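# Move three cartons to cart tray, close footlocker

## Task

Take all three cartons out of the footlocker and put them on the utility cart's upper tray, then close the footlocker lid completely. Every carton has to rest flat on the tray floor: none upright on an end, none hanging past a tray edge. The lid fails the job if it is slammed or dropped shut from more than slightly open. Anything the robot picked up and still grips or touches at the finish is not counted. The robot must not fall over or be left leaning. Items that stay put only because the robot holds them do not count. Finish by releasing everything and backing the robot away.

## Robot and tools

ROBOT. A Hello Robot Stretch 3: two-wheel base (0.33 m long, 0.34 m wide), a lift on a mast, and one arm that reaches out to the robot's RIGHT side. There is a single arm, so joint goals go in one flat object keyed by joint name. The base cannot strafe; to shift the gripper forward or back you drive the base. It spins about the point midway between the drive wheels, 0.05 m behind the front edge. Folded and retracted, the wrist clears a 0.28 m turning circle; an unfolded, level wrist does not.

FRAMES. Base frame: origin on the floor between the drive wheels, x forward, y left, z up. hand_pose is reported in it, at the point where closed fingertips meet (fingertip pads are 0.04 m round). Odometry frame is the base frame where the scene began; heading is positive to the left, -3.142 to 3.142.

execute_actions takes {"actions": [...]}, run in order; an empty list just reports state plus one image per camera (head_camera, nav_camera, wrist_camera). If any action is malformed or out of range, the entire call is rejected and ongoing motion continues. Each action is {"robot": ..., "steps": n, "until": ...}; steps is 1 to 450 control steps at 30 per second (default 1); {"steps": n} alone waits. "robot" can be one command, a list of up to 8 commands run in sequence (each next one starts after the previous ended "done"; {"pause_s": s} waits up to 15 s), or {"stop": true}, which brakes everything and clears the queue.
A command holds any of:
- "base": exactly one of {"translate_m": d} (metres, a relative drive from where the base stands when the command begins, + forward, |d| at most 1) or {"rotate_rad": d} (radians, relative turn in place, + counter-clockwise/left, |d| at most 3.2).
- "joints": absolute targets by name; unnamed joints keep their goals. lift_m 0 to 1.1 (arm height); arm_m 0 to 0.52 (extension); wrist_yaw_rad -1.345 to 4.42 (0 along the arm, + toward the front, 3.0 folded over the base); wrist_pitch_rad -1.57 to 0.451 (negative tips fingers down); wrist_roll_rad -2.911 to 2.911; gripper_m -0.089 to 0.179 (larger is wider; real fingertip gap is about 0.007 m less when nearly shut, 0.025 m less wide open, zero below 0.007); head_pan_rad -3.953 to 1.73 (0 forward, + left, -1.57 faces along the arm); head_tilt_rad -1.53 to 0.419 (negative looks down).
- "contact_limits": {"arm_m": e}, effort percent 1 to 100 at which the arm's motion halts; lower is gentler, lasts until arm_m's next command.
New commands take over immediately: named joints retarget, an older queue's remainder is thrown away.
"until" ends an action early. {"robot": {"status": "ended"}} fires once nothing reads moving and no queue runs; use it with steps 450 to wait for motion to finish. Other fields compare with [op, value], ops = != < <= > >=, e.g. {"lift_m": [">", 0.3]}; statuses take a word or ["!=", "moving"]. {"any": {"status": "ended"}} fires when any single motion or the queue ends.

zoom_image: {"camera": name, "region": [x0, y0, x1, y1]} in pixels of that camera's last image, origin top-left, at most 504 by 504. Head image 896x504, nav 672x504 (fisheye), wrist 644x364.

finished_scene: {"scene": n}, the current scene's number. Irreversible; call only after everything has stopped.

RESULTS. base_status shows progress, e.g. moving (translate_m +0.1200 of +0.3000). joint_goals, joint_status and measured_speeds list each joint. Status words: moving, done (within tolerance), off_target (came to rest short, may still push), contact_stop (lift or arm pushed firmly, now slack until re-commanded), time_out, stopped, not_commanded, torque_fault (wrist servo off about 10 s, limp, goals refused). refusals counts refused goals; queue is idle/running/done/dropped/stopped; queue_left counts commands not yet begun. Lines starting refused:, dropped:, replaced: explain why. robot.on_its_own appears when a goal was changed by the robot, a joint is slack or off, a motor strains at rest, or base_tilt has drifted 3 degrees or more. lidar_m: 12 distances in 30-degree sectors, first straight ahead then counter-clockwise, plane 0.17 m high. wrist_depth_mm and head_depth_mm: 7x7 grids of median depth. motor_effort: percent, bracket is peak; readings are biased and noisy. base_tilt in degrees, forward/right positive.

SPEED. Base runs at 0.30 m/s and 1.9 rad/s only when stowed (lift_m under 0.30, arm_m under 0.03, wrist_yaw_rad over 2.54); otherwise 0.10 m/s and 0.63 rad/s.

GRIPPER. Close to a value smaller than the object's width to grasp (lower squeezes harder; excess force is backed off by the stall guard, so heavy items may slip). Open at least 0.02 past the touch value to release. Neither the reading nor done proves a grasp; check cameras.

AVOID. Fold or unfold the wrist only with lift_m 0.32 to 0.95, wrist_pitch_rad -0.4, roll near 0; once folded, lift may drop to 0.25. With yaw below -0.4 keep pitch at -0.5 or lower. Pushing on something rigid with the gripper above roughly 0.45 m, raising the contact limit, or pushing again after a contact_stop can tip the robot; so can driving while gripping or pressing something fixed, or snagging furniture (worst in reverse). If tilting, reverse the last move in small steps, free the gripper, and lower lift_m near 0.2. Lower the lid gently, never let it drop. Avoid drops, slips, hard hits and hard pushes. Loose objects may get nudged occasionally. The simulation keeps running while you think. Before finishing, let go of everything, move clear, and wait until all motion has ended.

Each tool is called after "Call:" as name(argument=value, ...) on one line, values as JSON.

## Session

Call:
execute_actions(actions=[])

Scene clock: 0.00 s.
robot.base_odometry: x=+0.000 y=+0.000 heading=+0.000 (m, m, rad; robot's odometry frame)
robot.turned_by_wheels: +0.000 (rad since the last result)
robot.turned_by_imu: +0.000 (rad since the last result)
robot.base_tilt: forward=+0.0 right=+1.6 (deg)
robot.lidar_m: 1.31 1.35 1.66 2.09 2.94 2.06 1.84 2.43 2.03 1.41 1.76 1.46
robot.head_depth_mm: 1403 1379 1374 1363 1361 1353 1341 / 1360 1351 1345 1342 1337 1327 1318 / 1341 1326 1319 1316 1307 1301 1297 / 1308 1296 1293 1291 1281 1275 1270 / 1285 1275 1273 1261 1263 1250 1244 / 1259 1252 1246 1242 1233 1232 1222 / 1248 1248 1236 1231 1228 1225 1216
robot.base_status: not_commanded
robot.joint_positions: lift_m=+0.414 arm_m=-0.002 wrist_yaw_rad=+2.830 wrist_pitch_rad=-0.551 wrist_roll_rad=+0.008 gripper_m=+0.037 head_pan_rad=+0.017 head_tilt_rad=-0.017
robot.joint_goals: lift_m=+0.414 arm_m=-0.002 wrist_yaw_rad=+2.830 wrist_pitch_rad=-0.551 wrist_roll_rad=+0.008 gripper_m=+0.037 head_pan_rad=+0.017 head_tilt_rad=-0.017
robot.joint_status: lift_m=not_commanded arm_m=not_commanded wrist_yaw_rad=not_commanded wrist_pitch_rad=not_commanded wrist_roll_rad=not_commanded gripper_m=not_commanded head_pan_rad=not_commanded head_tilt_rad=not_commanded
robot.measured_speeds: translate_m=+0.000 rotate_rad=+0.000 lift_m=+0.000 arm_m=+0.000 wrist_yaw_rad=+0.000 wrist_pitch_rad=+0.000 wrist_roll_rad=+0.000 head_pan_rad=+0.000 head_tilt_rad=+0.000
robot: refusals=0 queue=idle queue_left=0
robot.motor_effort: left_wheel=-1 right_wheel=-1 lift_m=+40 arm_m=-1 wrist_yaw_rad=-1 wrist_pitch_rad=+6 wrist_roll_rad=+0 gripper_m=+0 head_pan_rad=+0 head_tilt_rad=+3 (%)
robot.hand_pose: x=+0.0418 y=+0.0525 z=+0.3980 quat_wxyz=(+0.296, +0.704, +0.084, +0.640) (m; robot's base frame)
robot.wrist_depth_mm: - - - - - - - / - - - - - - - / - 937 944 957 971 944 955 / 753 778 787 784 772 773 795 / 659 - 692 660 670 679 674 / 566 555 - 590 602 575 584 / 504 522 - 506 509 514 518
pictures: head_camera (sideways: a quarter turn clockwise sets it upright), nav_camera (sideways: a quarter turn counterclockwise sets it upright), wrist_camera
Images, in order (width x height): head_camera 896x504, nav_camera 672x504, wrist_camera 644x364.

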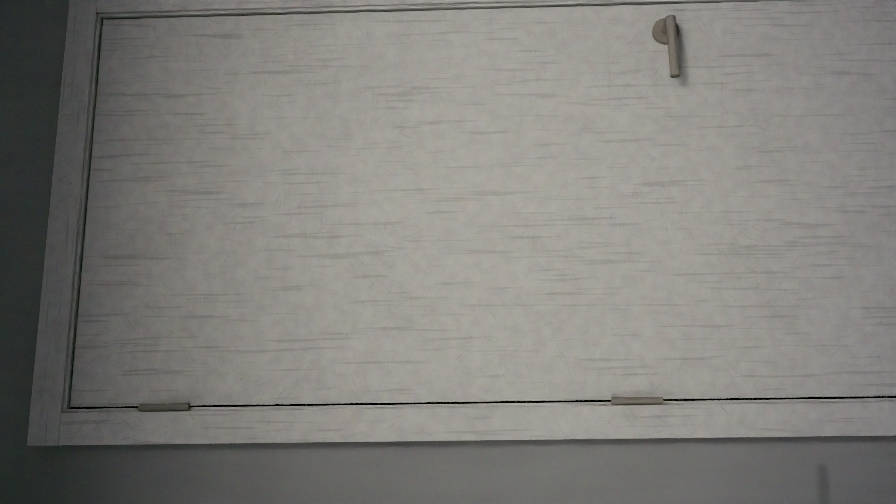

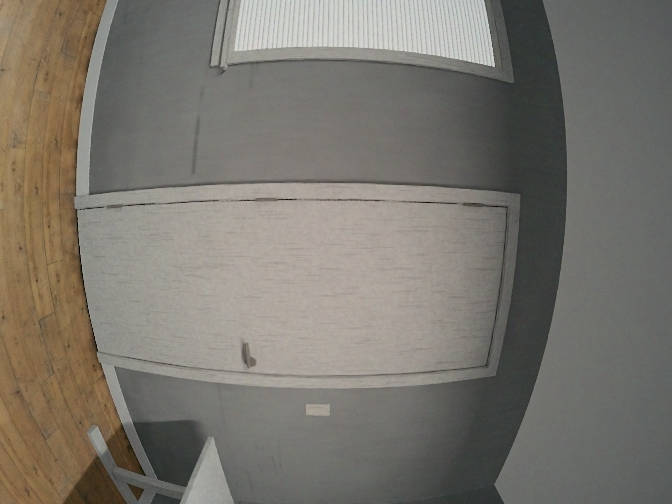

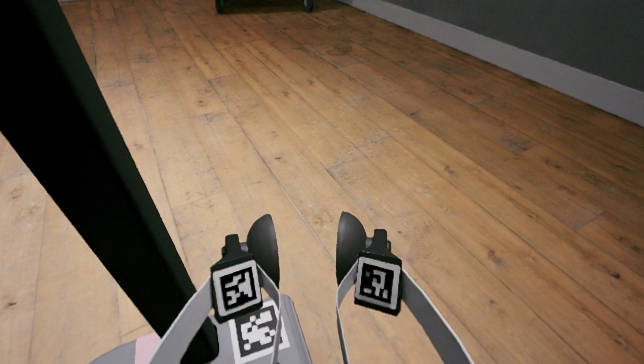

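Call:
execute_actions(actions=[{"robot":{"joints":{"head_pan_rad":1.7,"head_tilt_rad":-0.5,"wrist_pitch_rad":-0.4,"lift_m":0.28}},"steps":120,"until":{"robot":{"status":"ended"}}}])

Call:
execute_actions(actions=[{"robot":{"joints":{"head_pan_rad":-2.9}},"steps":150,"until":{"robot":{"status":"ended"}}}])

Scene clock: 9.03 s.
robot.base_odometry: x=+0.000 y=+0.000 heading=+0.000 (m, m, rad; robot's odometry frame)
robot.turned_by_wheels: +0.000 (rad since the last result)
robot.turned_by_imu: +0.001 (rad since the last result)
robot.base_tilt: forward=-0.1 right=+1.6 (deg)
robot.lidar_m: 1.31 1.35 1.66 2.09 2.94 2.05 1.84 2.43 2.03 1.41 1.76 1.46
robot.head_depth_mm: 2562 2750 2370 2348 2131 1672 1383 / 2527 2753 2392 2258 2137 1678 1384 / 2517 2710 2918 2640 2132 1680 1387 / 2481 2688 2871 2958 2133 1685 1384 / 2494 2661 2888 2939 2141 1681 1387 / 2465 2662 2871 2930 2144 1686 1384 / 2427 2621 2814 2930 2178 1744 -
robot.base_status: not_commanded
robot.joint_positions: lift_m=+0.281 arm_m=-0.002 wrist_yaw_rad=+2.830 wrist_pitch_rad=-0.419 wrist_roll_rad=+0.008 gripper_m=+0.037 head_pan_rad=+1.693 head_tilt_rad=-0.494
robot.joint_goals: lift_m=+0.280 arm_m=-0.002 wrist_yaw_rad=+2.830 wrist_pitch_rad=-0.400 wrist_roll_rad=+0.008 gripper_m=+0.037 head_pan_rad=+1.700 head_tilt_rad=-0.500
robot.joint_status: lift_m=done arm_m=not_commanded wrist_yaw_rad=not_commanded wrist_pitch_rad=done wrist_roll_rad=not_commanded gripper_m=not_commanded head_pan_rad=done head_tilt_rad=done
robot.measured_speeds: translate_m=+0.000 rotate_rad=+0.000 lift_m=+0.000 arm_m=+0.000 wrist_yaw_rad=+0.000 wrist_pitch_rad=+0.000 wrist_roll_rad=+0.000 head_pan_rad=+0.000 head_tilt_rad=+0.000
robot: refusals=0 queue=done queue_left=0
robot.motor_effort: left_wheel=-1(1) right_wheel=-1(1) lift_m=+25(41) arm_m=+0(0) wrist_yaw_rad=-1(0) wrist_pitch_rad=+8(8) wrist_roll_rad=+0(0) gripper_m=+0(1) head_pan_rad=+3(40) head_tilt_rad=-3(29) (%)
robot.hand_pose: x=+0.0475 y=+0.0703 z=+0.2930 quat_wxyz=(+0.253, +0.708, +0.037, +0.658) (m; robot's base frame)
robot.wrist_depth_mm: - - - - - - - / - - - - - - - / - 949 957 947 946 942 930 / - 720 713 719 724 721 729 / 560 587 611 584 587 585 583 / 494 - - 494 506 494 493 / 432 - - 422 428 426 422
pictures: head_camera (sideways: a quarter turn clockwise sets it upright), nav_camera (sideways: a quarter turn counterclockwise sets it upright), wrist_camera
Images, in order (width x height): head_camera 896x504, nav_camera 672x504, wrist_camera 644x364.

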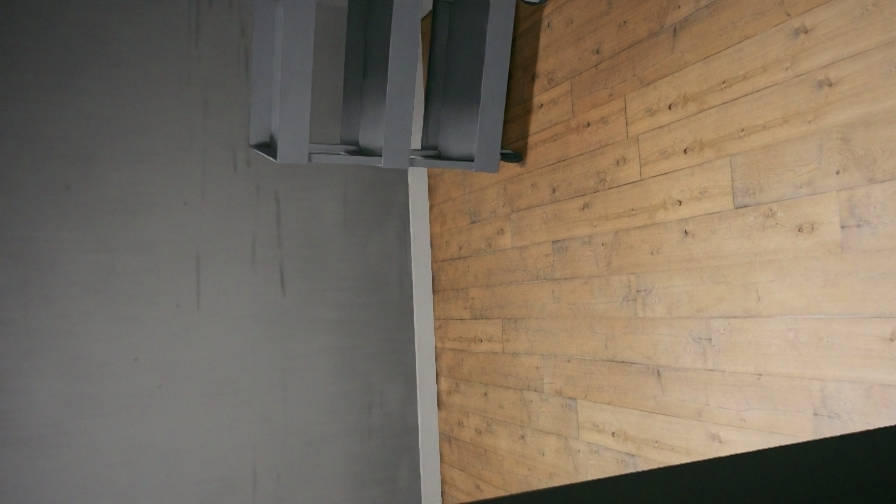

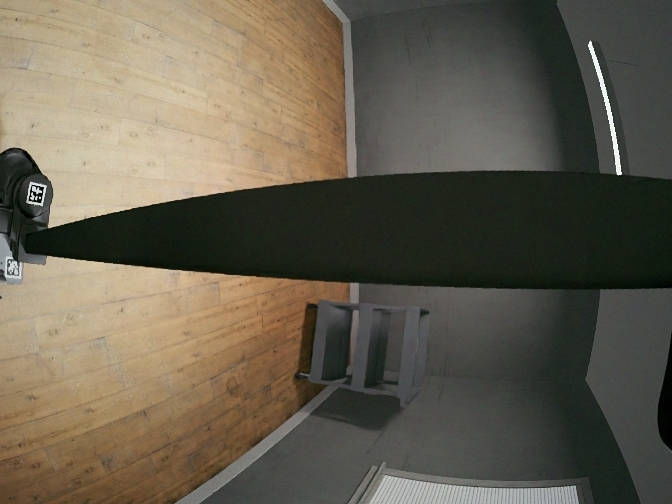

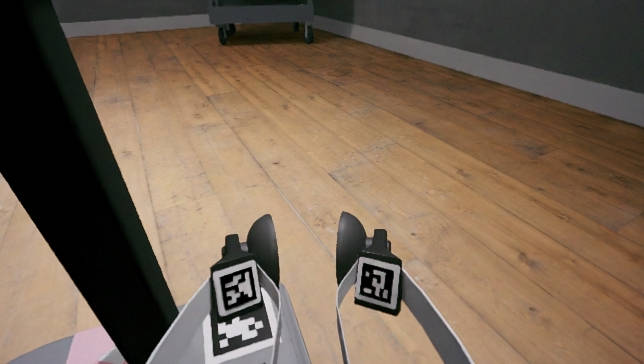

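Scene clock: 11.60 s.
robot.base_odometry: x=+0.000 y=+0.000 heading=+0.000 (m, m, rad; robot's odometry frame)
robot.turned_by_wheels: +0.000 (rad since the last result)
robot.turned_by_imu: +0.001 (rad since the last result)
robot.base_tilt: forward=-0.1 right=+1.6 (deg)
robot.lidar_m: 1.31 1.35 1.66 2.08 2.93 2.05 1.84 2.43 2.03 1.41 1.76 1.46
robot.head_depth_mm: 2047 2195 2364 2150 2063 1685 1384 / 2061 2199 2393 2149 2060 1685 1385 / 2066 2217 2379 2214 2066 1686 1384 / 2060 2221 2408 2564 2163 1688 1386 / 2072 2221 2416 2594 2148 1688 1388 / 2069 2242 2423 2605 2158 1681 1390 / 2080 2246 2425 2598 2157 1694 1391
robot.base_status: not_commanded
robot.joint_positions: lift_m=+0.281 arm_m=-0.002 wrist_yaw_rad=+2.830 wrist_pitch_rad=-0.419 wrist_roll_rad=+0.008 gripper_m=+0.037 head_pan_rad=-2.893 head_tilt_rad=-0.494
robot.joint_goals: lift_m=+0.280 arm_m=-0.002 wrist_yaw_rad=+2.830 wrist_pitch_rad=-0.400 wrist_roll_rad=+0.008 gripper_m=+0.037 head_pan_rad=-2.900 head_tilt_rad=-0.500
robot.joint_status: lift_m=done arm_m=not_commanded wrist_yaw_rad=not_commanded wrist_pitch_rad=done wrist_roll_rad=not_commanded gripper_m=not_commanded head_pan_rad=done head_tilt_rad=done
robot.measured_speeds: translate_m=+0.000 rotate_rad=+0.000 lift_m=+0.000 arm_m=+0.000 wrist_yaw_rad=+0.000 wrist_pitch_rad=+0.000 wrist_roll_rad=+0.000 head_pan_rad=+0.000 head_tilt_rad=+0.000
robot: refusals=0 queue=done queue_left=0
robot.motor_effort: left_wheel=-1(1) right_wheel=-1(1) lift_m=+24(24) arm_m=+0(0) wrist_yaw_rad=-1(0) wrist_pitch_rad=+8(8) wrist_roll_rad=+0(0) gripper_m=+0(0) head_pan_rad=-3(41) head_tilt_rad=-3(2) (%)
robot.hand_pose: x=+0.0475 y=+0.0703 z=+0.2930 quat_wxyz=(+0.253, +0.708, +0.037, +0.658) (m; robot's base frame)
robot.wrist_depth_mm: - - - - - - - / - - - - - - - / - 941 940 961 949 939 940 / - 713 723 716 723 725 709 / 563 583 603 585 587 583 583 / 489 - - 491 498 493 486 / 433 - - 424 425 419 419
pictures: head_camera (sideways: a quarter turn clockwise sets it upright), nav_camera (sideways: a quarter turn counterclockwise sets it upright), wrist_camera
Images, in order (width x height): head_camera 896x504, nav_camera 672x504, wrist_camera 644x364.

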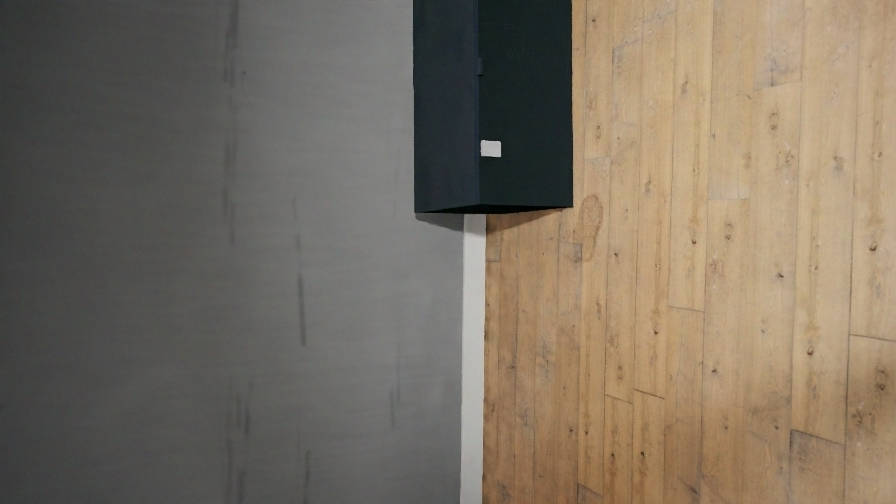

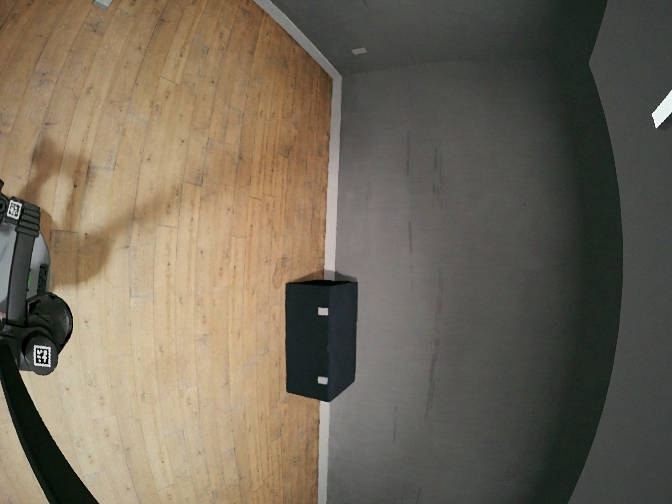

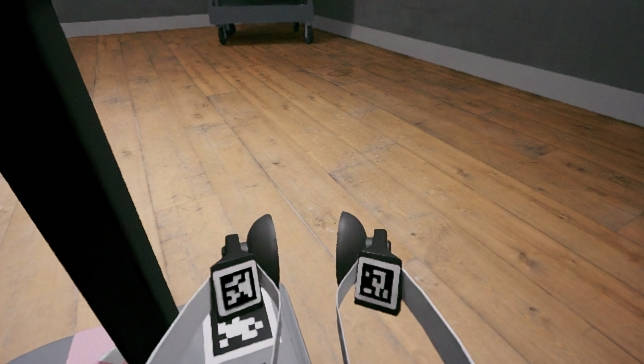

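Call:
execute_actions(actions=[{"robot":[{"base":{"rotate_rad":-0.105},"joints":{"head_pan_rad":-1.57,"head_tilt_rad":-1.0}},{"base":{"translate_m":-1.0}},{"base":{"translate_m":-0.51}},{"base":{"rotate_rad":-1.295}}],"steps":450,"until":{"robot":{"status":"ended"}}}])

Scene clock: 65.03 s.
robot.base_odometry: x=-1.502 y=+0.158 heading=-1.400 (m, m, rad; robot's odometry frame)
robot.turned_by_wheels: -1.400 (rad since the last result)
robot.turned_by_imu: -1.367 (rad since the last result)
robot.base_tilt: forward=+0.0 right=+1.6 (deg)
robot.lidar_m: 2.24 2.17 2.86 2.78 2.51 2.60 2.52 0.59 0.43 0.41 0.42 1.42
robot.head_depth_mm: 912 1069 1248 1137 1018 1204 1124 / 910 1064 1241 1140 1008 1198 1137 / 907 1060 1274 1131 1004 1196 - / 905 1054 1269 1131 1001 1182 - / 903 1054 1264 1134 1001 1182 1109 / 900 1051 1257 1132 999 1179 1117 / 899 1047 1252 1151 996 1182 1117
robot.base_status: done (rotate_rad -1.2949 of -1.2950)
robot.joint_positions: lift_m=+0.281 arm_m=-0.002 wrist_yaw_rad=+2.830 wrist_pitch_rad=-0.418 wrist_roll_rad=+0.008 gripper_m=+0.037 head_pan_rad=-1.577 head_tilt_rad=-0.988
robot.joint_goals: lift_m=+0.280 arm_m=-0.002 wrist_yaw_rad=+2.830 wrist_pitch_rad=-0.400 wrist_roll_rad=+0.008 gripper_m=+0.037 head_pan_rad=-1.570 head_tilt_rad=-1.000
robot.joint_status: lift_m=done arm_m=not_commanded wrist_yaw_rad=not_commanded wrist_pitch_rad=done wrist_roll_rad=not_commanded gripper_m=not_commanded head_pan_rad=done head_tilt_rad=done
robot.measured_speeds: translate_m=+0.000 rotate_rad=+0.000 lift_m=+0.000 arm_m=+0.000 wrist_yaw_rad=+0.000 wrist_pitch_rad=+0.000 wrist_roll_rad=+0.000 head_pan_rad=+0.000 head_tilt_rad=+0.000
robot: refusals=0 queue=done queue_left=0
robot.motor_effort: left_wheel=+1(9) right_wheel=-4(13) lift_m=+25(25) arm_m=-1(0) wrist_yaw_rad=+0(1) wrist_pitch_rad=+7(8) wrist_roll_rad=+0(0) gripper_m=+1(0) head_pan_rad=+3(41) head_tilt_rad=-5(28) (%)
robot.hand_pose: x=+0.0476 y=+0.0704 z=+0.2932 quat_wxyz=(+0.253, +0.708, +0.037, +0.658) (m; robot's base frame)
robot.wrist_depth_mm: - - - - - - - / - - - - - - - / - 956 938 927 937 941 939 / - 725 720 723 715 724 726 / 558 580 605 588 583 582 582 / 489 - - 491 507 488 493 / 432 - - 422 423 423 424
pictures: head_camera (sideways: a quarter turn clockwise sets it upright), nav_camera (sideways: a quarter turn counterclockwise sets it upright), wrist_camera
Images, in order (width x height): head_camera 896x504, nav_camera 672x504, wrist_camera 644x364.

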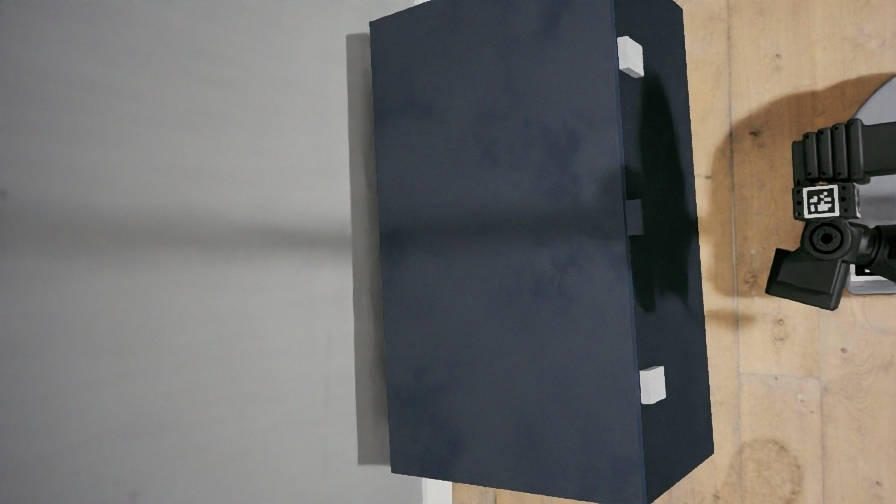

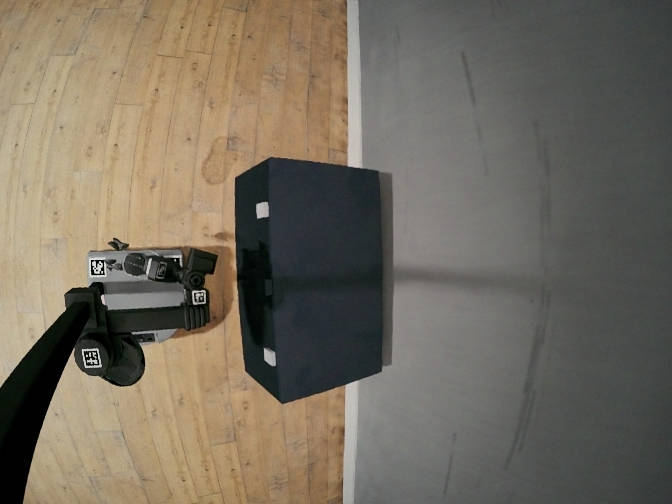

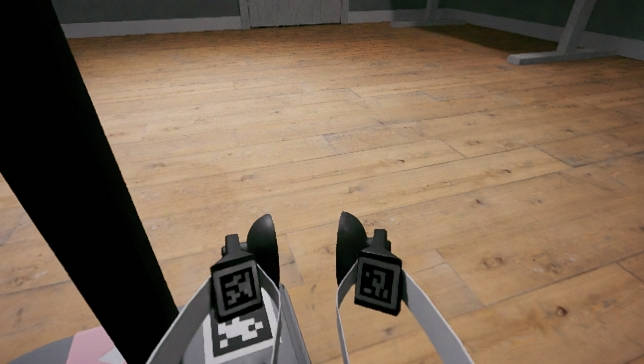

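Call:
execute_actions(actions=[{"robot":[{"base":{"rotate_rad":0.046},"joints":{"lift_m":0.42}},{"base":{"translate_m":-0.081},"joints":{"wrist_yaw_rad":0.0,"wrist_roll_rad":0,"gripper_m":0.085}},{"joints":{"arm_m":0.0,"wrist_pitch_rad":-0.5}}],"steps":450,"until":{"robot":{"status":"ended"}}}])

Scene clock: 84.53 s.
robot.base_odometry: x=-1.519 y=+0.237 heading=-1.354 (m, m, rad; robot's odometry frame)
robot.turned_by_wheels: +0.046 (rad since the last result)
robot.turned_by_imu: +0.047 (rad since the last result)
robot.base_tilt: forward=-0.1 right=+1.6 (deg)
robot.lidar_m: 2.32 2.24 2.83 2.79 2.54 2.50 2.44 0.56 0.42 0.40 0.42 1.48
robot.head_depth_mm: 895 1046 1251 1159 1005 1202 1120 / 898 1046 1253 1133 1002 1184 1137 / 897 1050 1259 1133 999 1184 - / 899 1050 1258 1133 999 1089 - / 899 1054 1264 1134 998 1177 1117 / 903 1052 1265 1134 998 1177 1118 / 905 1056 1271 1128 998 1182 1111
robot.base_status: done (translate_m -0.0810 of -0.0810)
robot.joint_positions: lift_m=+0.419 arm_m=+0.000 wrist_yaw_rad=+0.003 wrist_pitch_rad=-0.513 wrist_roll_rad=+0.004 gripper_m=+0.085 head_pan_rad=-1.577 head_tilt_rad=-0.988
robot.joint_goals: lift_m=+0.420 arm_m=+0.000 wrist_yaw_rad=+0.000 wrist_pitch_rad=-0.500 wrist_roll_rad=+0.000 gripper_m=+0.085 head_pan_rad=-1.570 head_tilt_rad=-1.000
robot.joint_status: lift_m=done arm_m=done wrist_yaw_rad=done wrist_pitch_rad=done wrist_roll_rad=done gripper_m=done head_pan_rad=done head_tilt_rad=done
robot.measured_speeds: translate_m=+0.000 rotate_rad=+0.000 lift_m=+0.000 arm_m=+0.000 wrist_yaw_rad=+0.000 wrist_pitch_rad=+0.000 wrist_roll_rad=+0.000 head_pan_rad=+0.000 head_tilt_rad=+0.000
robot: refusals=0 queue=done queue_left=0
robot.motor_effort: left_wheel=-2(6) right_wheel=+1(2) lift_m=+56(58) arm_m=+3(4) wrist_yaw_rad=-3(3) wrist_pitch_rad=+5(8) wrist_roll_rad=-2(2) gripper_m=+0(80) head_pan_rad=+3(2) head_tilt_rad=-5(4) (%)
robot.hand_pose: x=-0.0210 y=-0.3560 z=+0.4114 quat_wxyz=(+0.683, +0.180, -0.685, -0.179) (m; robot's base frame)
robot.wrist_depth_mm: 660 664 666 647 654 646 634 / 511 478 489 487 501 498 697 / 363 368 368 371 373 380 384 / 294 296 296 300 300 303 306 / 245 249 253 250 260 253 253 / 265 268 270 264 273 274 258 / 328 326 330 332 333 337 340
pictures: head_camera (sideways: a quarter turn clockwise sets it upright), nav_camera (sideways: a quarter turn counterclockwise sets it upright), wrist_camera
Images, in order (width x height): head_camera 896x504, nav_camera 672x504, wrist_camera 644x364.

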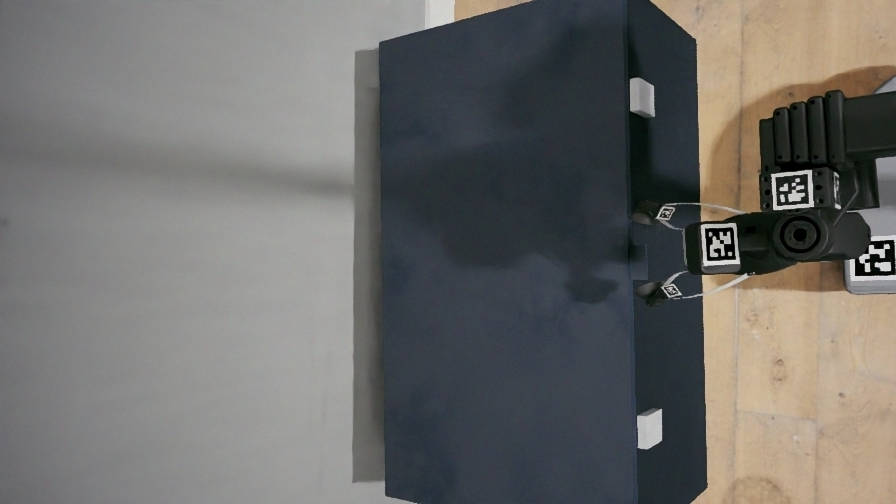

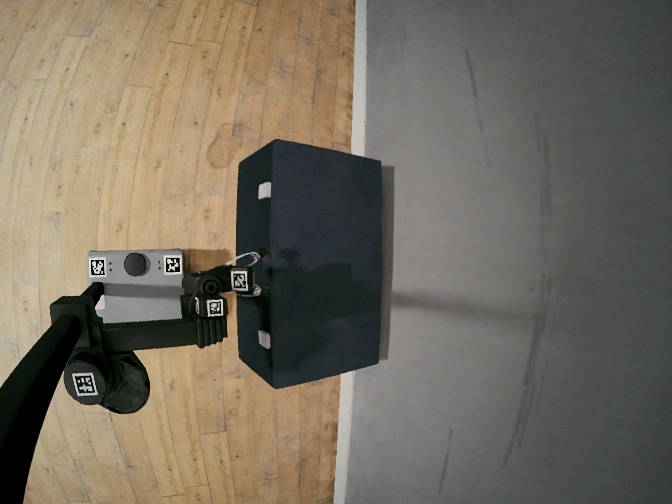

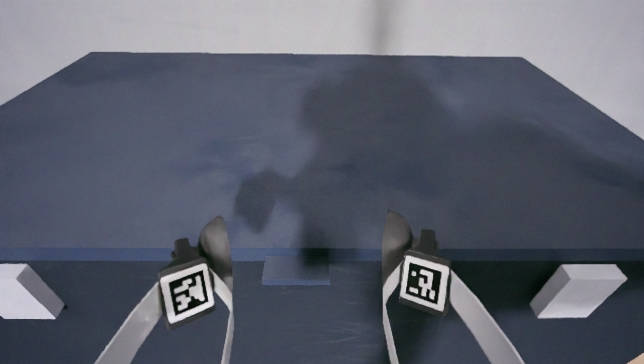

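Call:
execute_actions(actions=[{"robot":[{"base":{"rotate_rad":0.022},"joints":{"wrist_pitch_rad":-0.38,"lift_m":0.345}}],"steps":450,"until":{"robot":{"status":"ended"}}}])

Scene clock: 97.47 s.
robot.base_odometry: x=-1.519 y=+0.237 heading=-1.332 (m, m, rad; robot's odometry frame)
robot.turned_by_wheels: +0.022 (rad since the last result)
robot.turned_by_imu: +0.022 (rad since the last result)
robot.base_tilt: forward=-0.1 right=+1.6 (deg)
robot.lidar_m: 2.32 2.24 2.81 2.79 2.64 2.48 2.45 0.55 0.42 0.40 0.42 1.52
robot.head_depth_mm: 889 1038 1241 1138 1005 1186 1125 / 894 1040 1247 1135 1002 1188 1135 / 897 1046 1252 1133 1002 1185 - / 901 1048 1262 1129 1003 1158 - / 905 1055 1270 1129 1001 1179 1116 / 906 1059 1275 1127 996 1182 1114 / 909 1064 1279 1127 996 1183 1116
robot.base_status: done (rotate_rad +0.0219 of +0.0220)
robot.joint_positions: lift_m=+0.346 arm_m=+0.000 wrist_yaw_rad=+0.002 wrist_pitch_rad=-0.399 wrist_roll_rad=+0.004 gripper_m=+0.085 head_pan_rad=-1.577 head_tilt_rad=-0.988
robot.joint_goals: lift_m=+0.345 arm_m=+0.000 wrist_yaw_rad=+0.000 wrist_pitch_rad=-0.380 wrist_roll_rad=+0.000 gripper_m=+0.085 head_pan_rad=-1.570 head_tilt_rad=-1.000
robot.joint_status: lift_m=done arm_m=done wrist_yaw_rad=done wrist_pitch_rad=done wrist_roll_rad=done gripper_m=done head_pan_rad=done head_tilt_rad=done
robot.measured_speeds: translate_m=+0.000 rotate_rad=+0.000 lift_m=+0.000 arm_m=+0.000 wrist_yaw_rad=+0.000 wrist_pitch_rad=+0.000 wrist_roll_rad=+0.000 head_pan_rad=+0.000 head_tilt_rad=+0.000
robot: refusals=0 queue=done queue_left=0
robot.motor_effort: left_wheel=-3(6) right_wheel=+2(6) lift_m=+25(58) arm_m=+3(3) wrist_yaw_rad=-3(3) wrist_pitch_rad=+8(8) wrist_roll_rad=-2(1) gripper_m=+1(0) head_pan_rad=+3(3) head_tilt_rad=-4(5) (%)
robot.hand_pose: x=-0.0210 y=-0.3714 z=+0.3624 quat_wxyz=(+0.692, +0.141, -0.694, -0.140) (m; robot's base frame)
robot.wrist_depth_mm: 671 667 654 639 627 618 621 / 602 466 470 470 474 477 651 / 311 314 315 316 317 320 320 / 235 234 237 237 239 238 240 / 205 204 204 202 207 206 205 / 234 231 231 230 233 227 221 / 269 269 267 266 265 263 262
pictures: head_camera (sideways: a quarter turn clockwise sets it upright), nav_camera (sideways: a quarter turn counterclockwise sets it upright), wrist_camera
Images, in order (width x height): head_camera 896x504, nav_camera 672x504, wrist_camera 644x364.

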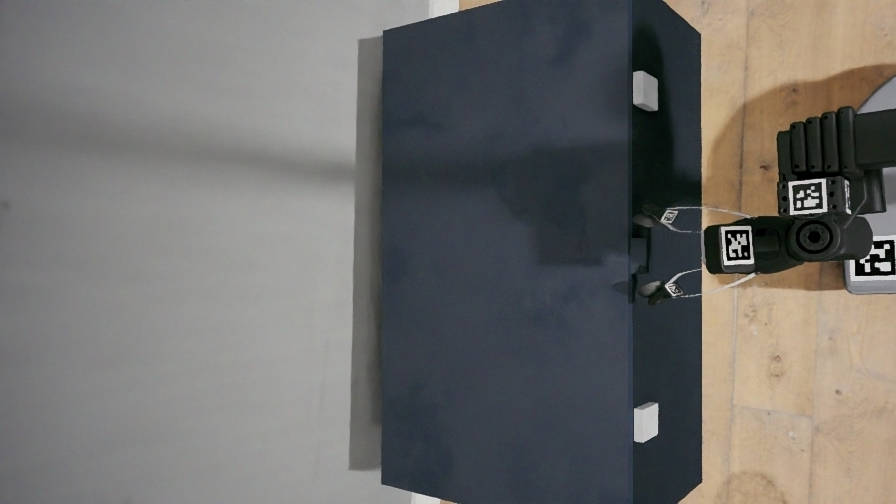

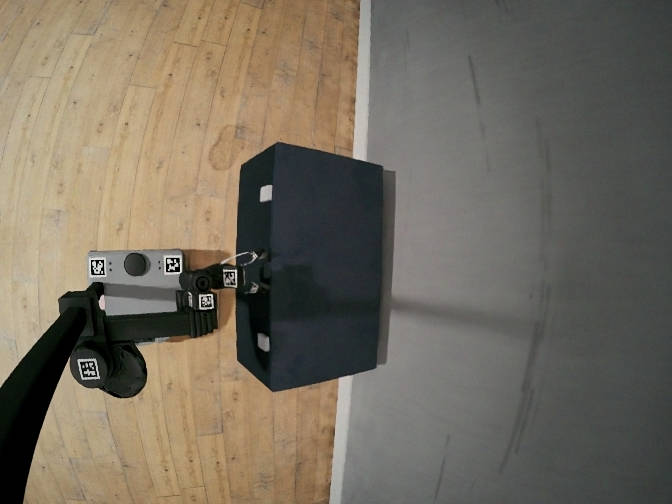

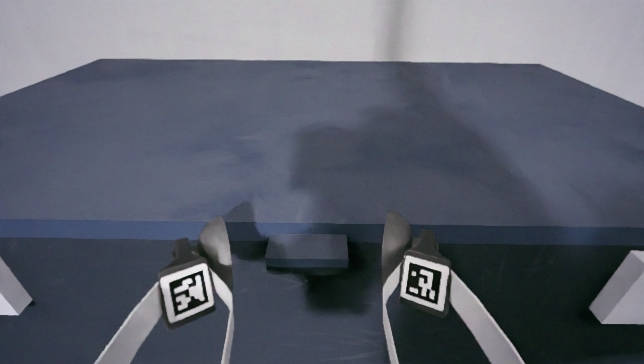

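Call:
execute_actions(actions=[{"robot":[{"joints":{"arm_m":0.005,"lift_m":0.343}},{"joints":{"gripper_m":0.015}},{"pause_s":0.3},{"joints":{"lift_m":0.37}}],"steps":450,"until":{"robot":{"status":"ended"}}}])

Call:
zoom_image(camera="wrist_camera", region=[190,180,430,320])

Scene clock: 116.50 s.
robot.base_odometry: x=-1.519 y=+0.237 heading=-1.332 (m, m, rad; robot's odometry frame)
robot.turned_by_wheels: +0.000 (rad since the last result)
robot.turned_by_imu: +0.001 (rad since the last result)
robot.base_tilt: forward=-0.1 right=+1.6 (deg)
robot.lidar_m: 2.32 2.24 2.82 2.79 2.63 2.48 2.44 0.55 0.42 0.40 0.43 1.52
robot.head_depth_mm: 890 1039 1242 1142 1006 1182 1123 / 895 1039 1250 1131 1000 1183 1137 / 899 1045 1251 1130 1000 1182 - / 899 1050 1264 1132 1001 1155 - / 904 1054 1266 1131 999 1182 1116 / 905 1060 1274 1129 997 1182 1113 / 911 1067 1281 1128 998 1181 1110
robot.base_status: done (rotate_rad +0.0219 of +0.0220)
robot.joint_positions: lift_m=+0.369 arm_m=+0.005 wrist_yaw_rad=-0.003 wrist_pitch_rad=-0.399 wrist_roll_rad=+0.003 gripper_m=+0.015 head_pan_rad=-1.577 head_tilt_rad=-0.988
robot.joint_goals: lift_m=+0.370 arm_m=+0.005 wrist_yaw_rad=+0.000 wrist_pitch_rad=-0.380 wrist_roll_rad=+0.000 gripper_m=+0.015 head_pan_rad=-1.570 head_tilt_rad=-1.000
robot.joint_status: lift_m=done arm_m=done wrist_yaw_rad=done wrist_pitch_rad=done wrist_roll_rad=done gripper_m=done head_pan_rad=done head_tilt_rad=done
robot.measured_speeds: translate_m=+0.000 rotate_rad=+0.000 lift_m=+0.000 arm_m=+0.000 wrist_yaw_rad=+0.000 wrist_pitch_rad=+0.000 wrist_roll_rad=+0.000 head_pan_rad=+0.000 head_tilt_rad=+0.000
robot: refusals=0 queue=done queue_left=0
robot.motor_effort: left_wheel=-3(6) right_wheel=+2(11) lift_m=+56(59) arm_m=+3(4) wrist_yaw_rad=+2(14) wrist_pitch_rad=+8(14) wrist_roll_rad=-1(1) gripper_m=+0(83) head_pan_rad=+3(3) head_tilt_rad=-6(4) (%)
robot.hand_pose: x=-0.0221 y=-0.3764 z=+0.3864 quat_wxyz=(+0.692, +0.139, -0.694, -0.142) (m; robot's base frame)
robot.wrist_depth_mm: 665 650 652 641 622 624 608 / 714 549 549 557 565 568 656 / 366 365 372 369 375 380 380 / 275 276 279 281 281 284 286 / 221 222 224 234 225 226 227 / 223 224 217 - 222 221 215 / 258 258 256 255 256 255 247
pictures: head_camera (sideways: a quarter turn clockwise sets it upright), nav_camera (sideways: a quarter turn counterclockwise sets it upright), wrist_camera
Images, in order (width x height): head_camera 896x504, nav_camera 672x504, wrist_camera 644x364.

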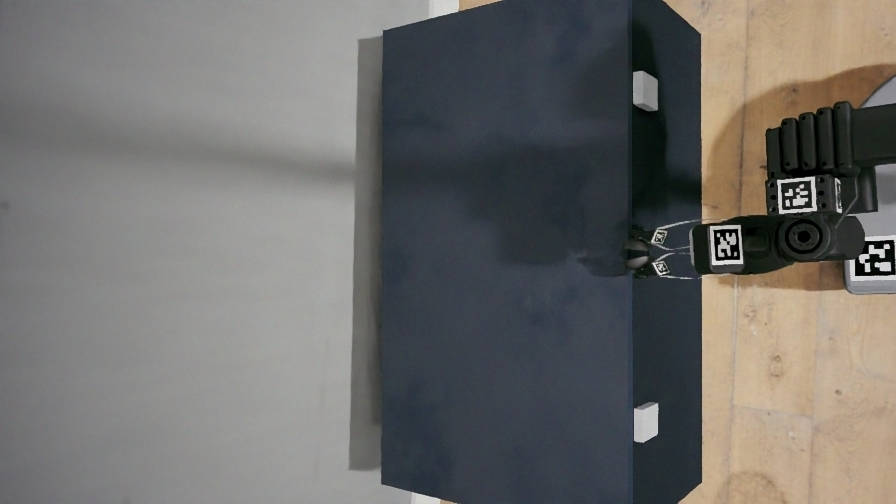

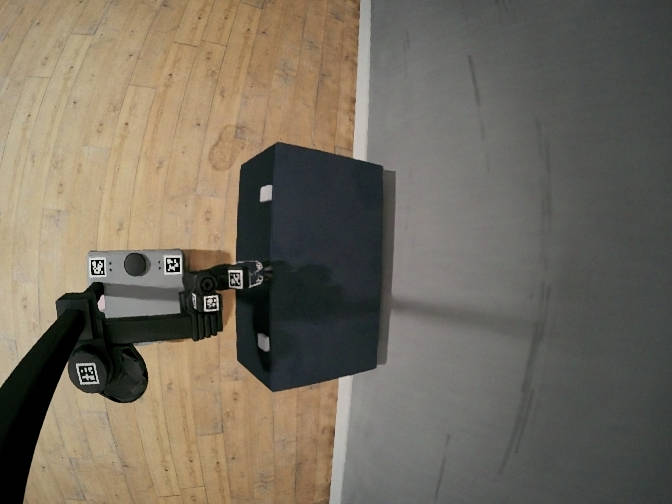

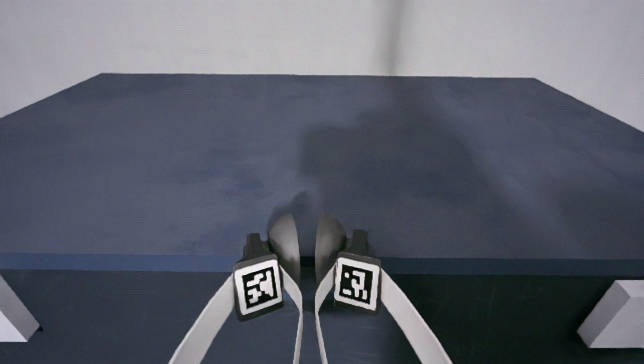

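Region (190, 180, 430, 320) of wrist_camera's 644x364 image, scaled by 2.100; it fills the top 294 rows of this view, and the rest is white.

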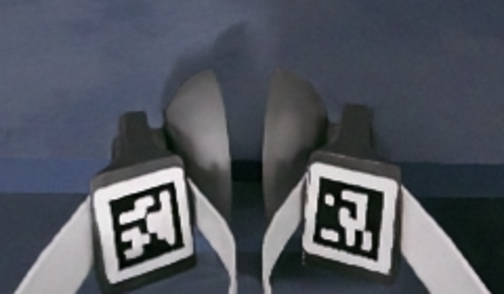

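Call:
execute_actions(actions=[{"robot":[{"joints":{"gripper_m":0.085}},{"joints":{"arm_m":0.008,"lift_m":0.338}},{"joints":{"gripper_m":0.04}},{"pause_s":0.3}],"steps":450,"until":{"robot":{"status":"ended"}}}])

Call:
zoom_image(camera="wrist_camera", region=[190,180,430,320])

Call:
zoom_image(camera="head_camera", region=[590,190,730,320])

Scene clock: 140.67 s.
robot.base_odometry: x=-1.519 y=+0.237 heading=-1.332 (m, m, rad; robot's odometry frame)
robot.turned_by_wheels: +0.000 (rad since the last result)
robot.turned_by_imu: +0.001 (rad since the last result)
robot.base_tilt: forward=+0.0 right=+1.6 (deg)
robot.lidar_m: 2.32 2.24 2.81 2.79 2.63 2.49 2.44 0.55 0.42 0.40 0.42 1.52
robot.head_depth_mm: 891 1038 1244 1140 1001 1185 1122 / 895 1043 1249 1136 1004 1184 1136 / 896 1044 1249 1133 1004 1185 - / 900 1051 1263 1134 1001 1158 - / 902 1054 1266 1129 1000 1177 1120 / 909 1059 1271 1131 1002 1181 1115 / 911 1065 1279 1131 999 1183 1114
robot.base_status: done (rotate_rad +0.0219 of +0.0220)
robot.joint_positions: lift_m=+0.339 arm_m=+0.008 wrist_yaw_rad=+0.001 wrist_pitch_rad=-0.399 wrist_roll_rad=+0.003 gripper_m=+0.040 head_pan_rad=-1.577 head_tilt_rad=-0.988
robot.joint_goals: lift_m=+0.338 arm_m=+0.008 wrist_yaw_rad=+0.000 wrist_pitch_rad=-0.380 wrist_roll_rad=+0.000 gripper_m=+0.040 head_pan_rad=-1.570 head_tilt_rad=-1.000
robot.joint_status: lift_m=done arm_m=done wrist_yaw_rad=done wrist_pitch_rad=done wrist_roll_rad=done gripper_m=done head_pan_rad=done head_tilt_rad=done
robot.measured_speeds: translate_m=+0.000 rotate_rad=+0.000 lift_m=+0.000 arm_m=+0.000 wrist_yaw_rad=+0.000 wrist_pitch_rad=+0.000 wrist_roll_rad=+0.000 head_pan_rad=+0.000 head_tilt_rad=+0.000
robot: refusals=0 queue=done queue_left=0
robot.motor_effort: left_wheel=-2(2) right_wheel=+2(2) lift_m=+25(56) arm_m=+3(1) wrist_yaw_rad=-1(3) wrist_pitch_rad=+7(8) wrist_roll_rad=-1(1) gripper_m=-2(80) head_pan_rad=+3(3) head_tilt_rad=-5(5) (%)
robot.hand_pose: x=-0.0213 y=-0.3794 z=+0.3556 quat_wxyz=(+0.692, +0.140, -0.694, -0.140) (m; robot's base frame)
robot.wrist_depth_mm: 670 641 651 640 631 619 607 / 438 440 443 448 452 457 629 / 294 294 298 299 303 304 309 / 222 222 224 225 225 227 227 / 194 194 194 188 196 196 195 / 221 220 - 217 210 217 212 / 256 254 252 252 251 249 249
pictures: head_camera (sideways: a quarter turn clockwise sets it upright), nav_camera (sideways: a quarter turn counterclockwise sets it upright), wrist_camera
Images, in order (width x height): head_camera 896x504, nav_camera 672x504, wrist_camera 644x364.

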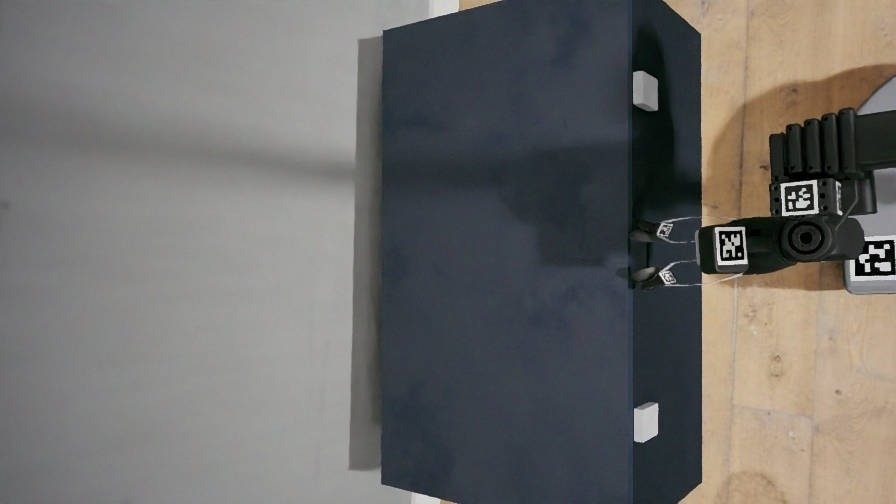

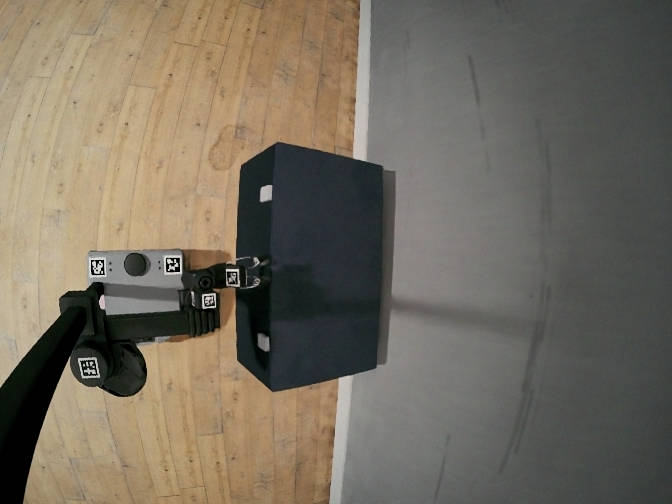

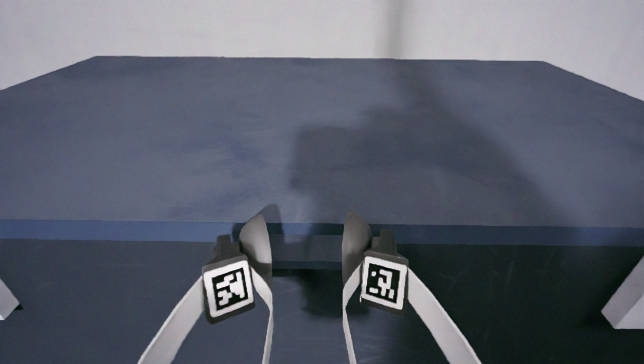

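Region (190, 180, 430, 320) of wrist_camera's 644x364 image, scaled by 2.100; it fills the top 294 rows of this view, and the rest is white.

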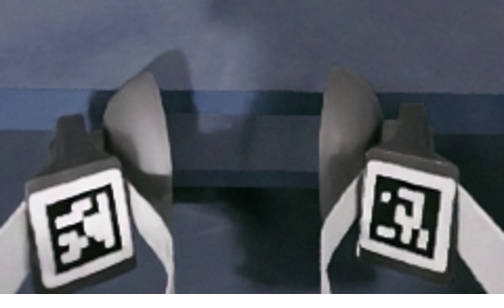

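Region (590, 190, 730, 320) of head_camera's 896x504 image, scaled by 3.600, with more detail than that image has; it fills the top 468 rows of this view, and the rest is white.

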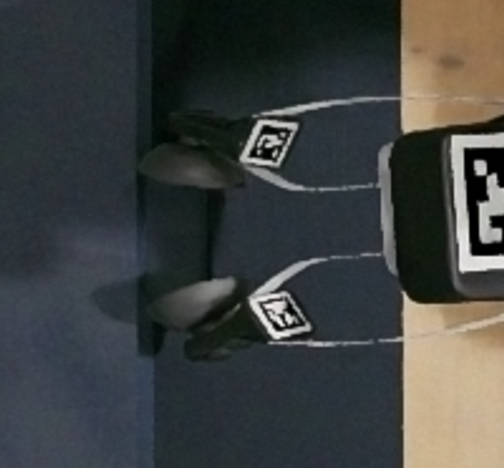

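Call:
execute_actions(actions=[{"robot":[{"joints":{"gripper_m":0.075}},{"joints":{"arm_m":0.021,"lift_m":0.337}},{"joints":{"gripper_m":0.04}},{"pause_s":0.3}],"steps":450,"until":{"robot":{"status":"ended"}}}])

Call:
zoom_image(camera="wrist_camera", region=[190,180,430,320])

Scene clock: 153.43 s.
robot.base_odometry: x=-1.519 y=+0.237 heading=-1.332 (m, m, rad; robot's odometry frame)
robot.turned_by_wheels: +0.000 (rad since the last result)
robot.turned_by_imu: +0.001 (rad since the last result)
robot.base_tilt: forward=+0.0 right=+1.6 (deg)
robot.lidar_m: 2.32 2.24 2.81 2.79 2.63 2.49 2.44 0.56 0.42 0.41 0.43 1.52
robot.head_depth_mm: 889 1041 1242 1138 1006 1200 1117 / 894 1040 1242 1137 1004 1187 1141 / 896 1048 1258 1135 1003 1187 - / 900 1050 1262 1133 1006 1175 - / 905 1058 1268 1129 1000 1180 1117 / 907 1059 1276 1129 999 1182 1118 / 912 1067 1285 1130 998 1174 1113
robot.base_status: done (rotate_rad +0.0217 of +0.0220)
robot.joint_positions: lift_m=+0.338 arm_m=+0.020 wrist_yaw_rad=-0.025 wrist_pitch_rad=-0.414 wrist_roll_rad=+0.002 gripper_m=+0.041 head_pan_rad=-1.577 head_tilt_rad=-0.988
robot.joint_goals: lift_m=+0.337 arm_m=+0.021 wrist_yaw_rad=+0.000 wrist_pitch_rad=-0.380 wrist_roll_rad=+0.000 gripper_m=+0.040 head_pan_rad=-1.570 head_tilt_rad=-1.000
robot.joint_status: lift_m=done arm_m=done wrist_yaw_rad=done wrist_pitch_rad=done wrist_roll_rad=done gripper_m=done head_pan_rad=done head_tilt_rad=done
robot.measured_speeds: translate_m=+0.000 rotate_rad=+0.000 lift_m=+0.000 arm_m=+0.000 wrist_yaw_rad=+0.000 wrist_pitch_rad=+0.000 wrist_roll_rad=+0.000 head_pan_rad=+0.000 head_tilt_rad=+0.000
robot: refusals=0 queue=done queue_left=0
robot.on_its_own: wrist_yaw_rad is at rest, and its effort (+27) is outside its rest range (-12 to +12)
robot.motor_effort: left_wheel=-6(6) right_wheel=+8(8) lift_m=+24(20) arm_m=+11(16) wrist_yaw_rad=+27(28) wrist_pitch_rad=+14(16) wrist_roll_rad=-1(1) gripper_m=-13(85) head_pan_rad=+2(3) head_tilt_rad=-4(6) (%)
robot.hand_pose: x=-0.0271 y=-0.3896 z=+0.3511 quat_wxyz=(+0.690, +0.137, -0.694, -0.154) (m; robot's base frame)
robot.wrist_depth_mm: 637 633 630 633 621 617 613 / 405 407 409 413 416 429 646 / 278 281 282 283 286 290 293 / 213 214 216 216 218 219 220 / 186 187 183 184 189 191 193 / 207 207 - 210 - 214 209 / 239 241 243 245 248 249 252
pictures: head_camera (sideways: a quarter turn clockwise sets it upright), nav_camera (sideways: a quarter turn counterclockwise sets it upright), wrist_camera
Images, in order (width x height): head_camera 896x504, nav_camera 672x504, wrist_camera 644x364.

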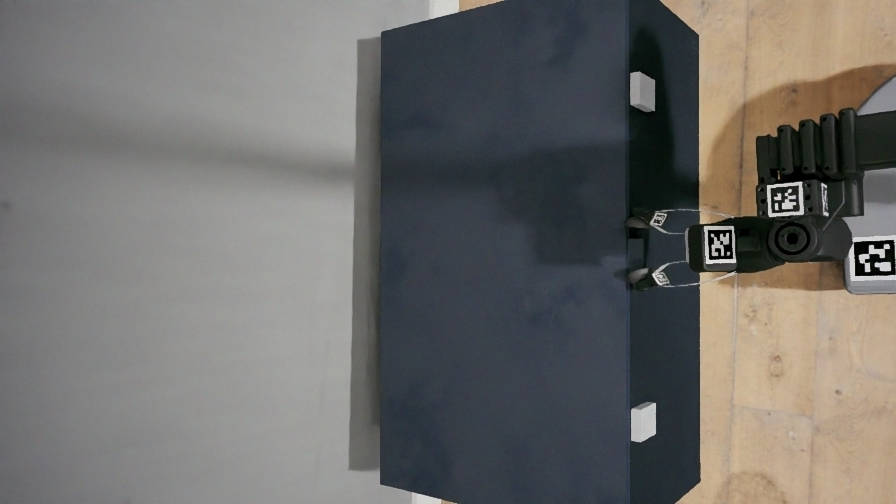

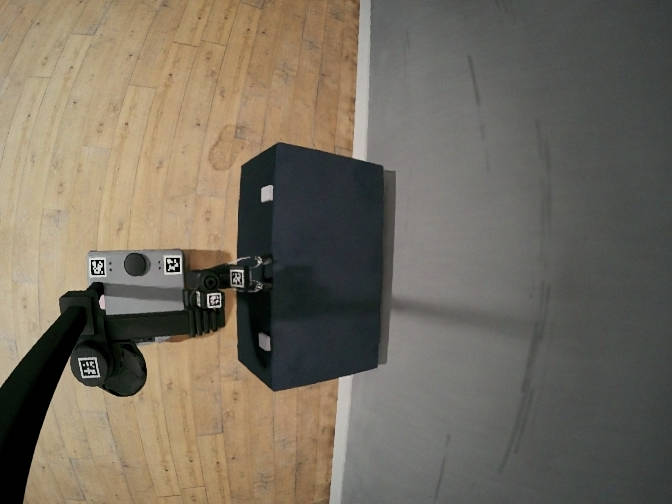

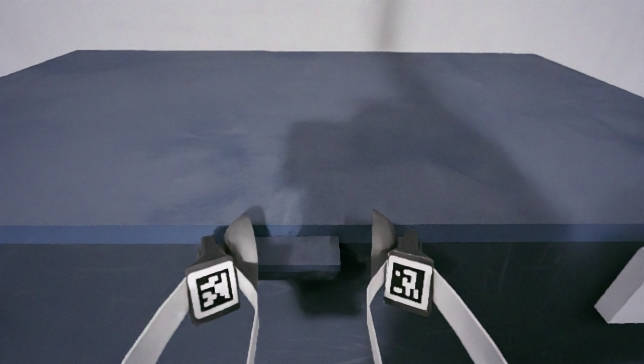

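Region (190, 180, 430, 320) of wrist_camera's 644x364 image, scaled by 2.100; it fills the top 294 rows of this view, and the rest is white.

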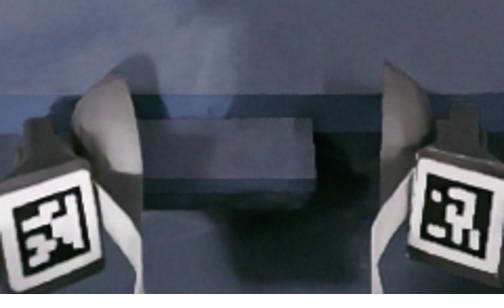

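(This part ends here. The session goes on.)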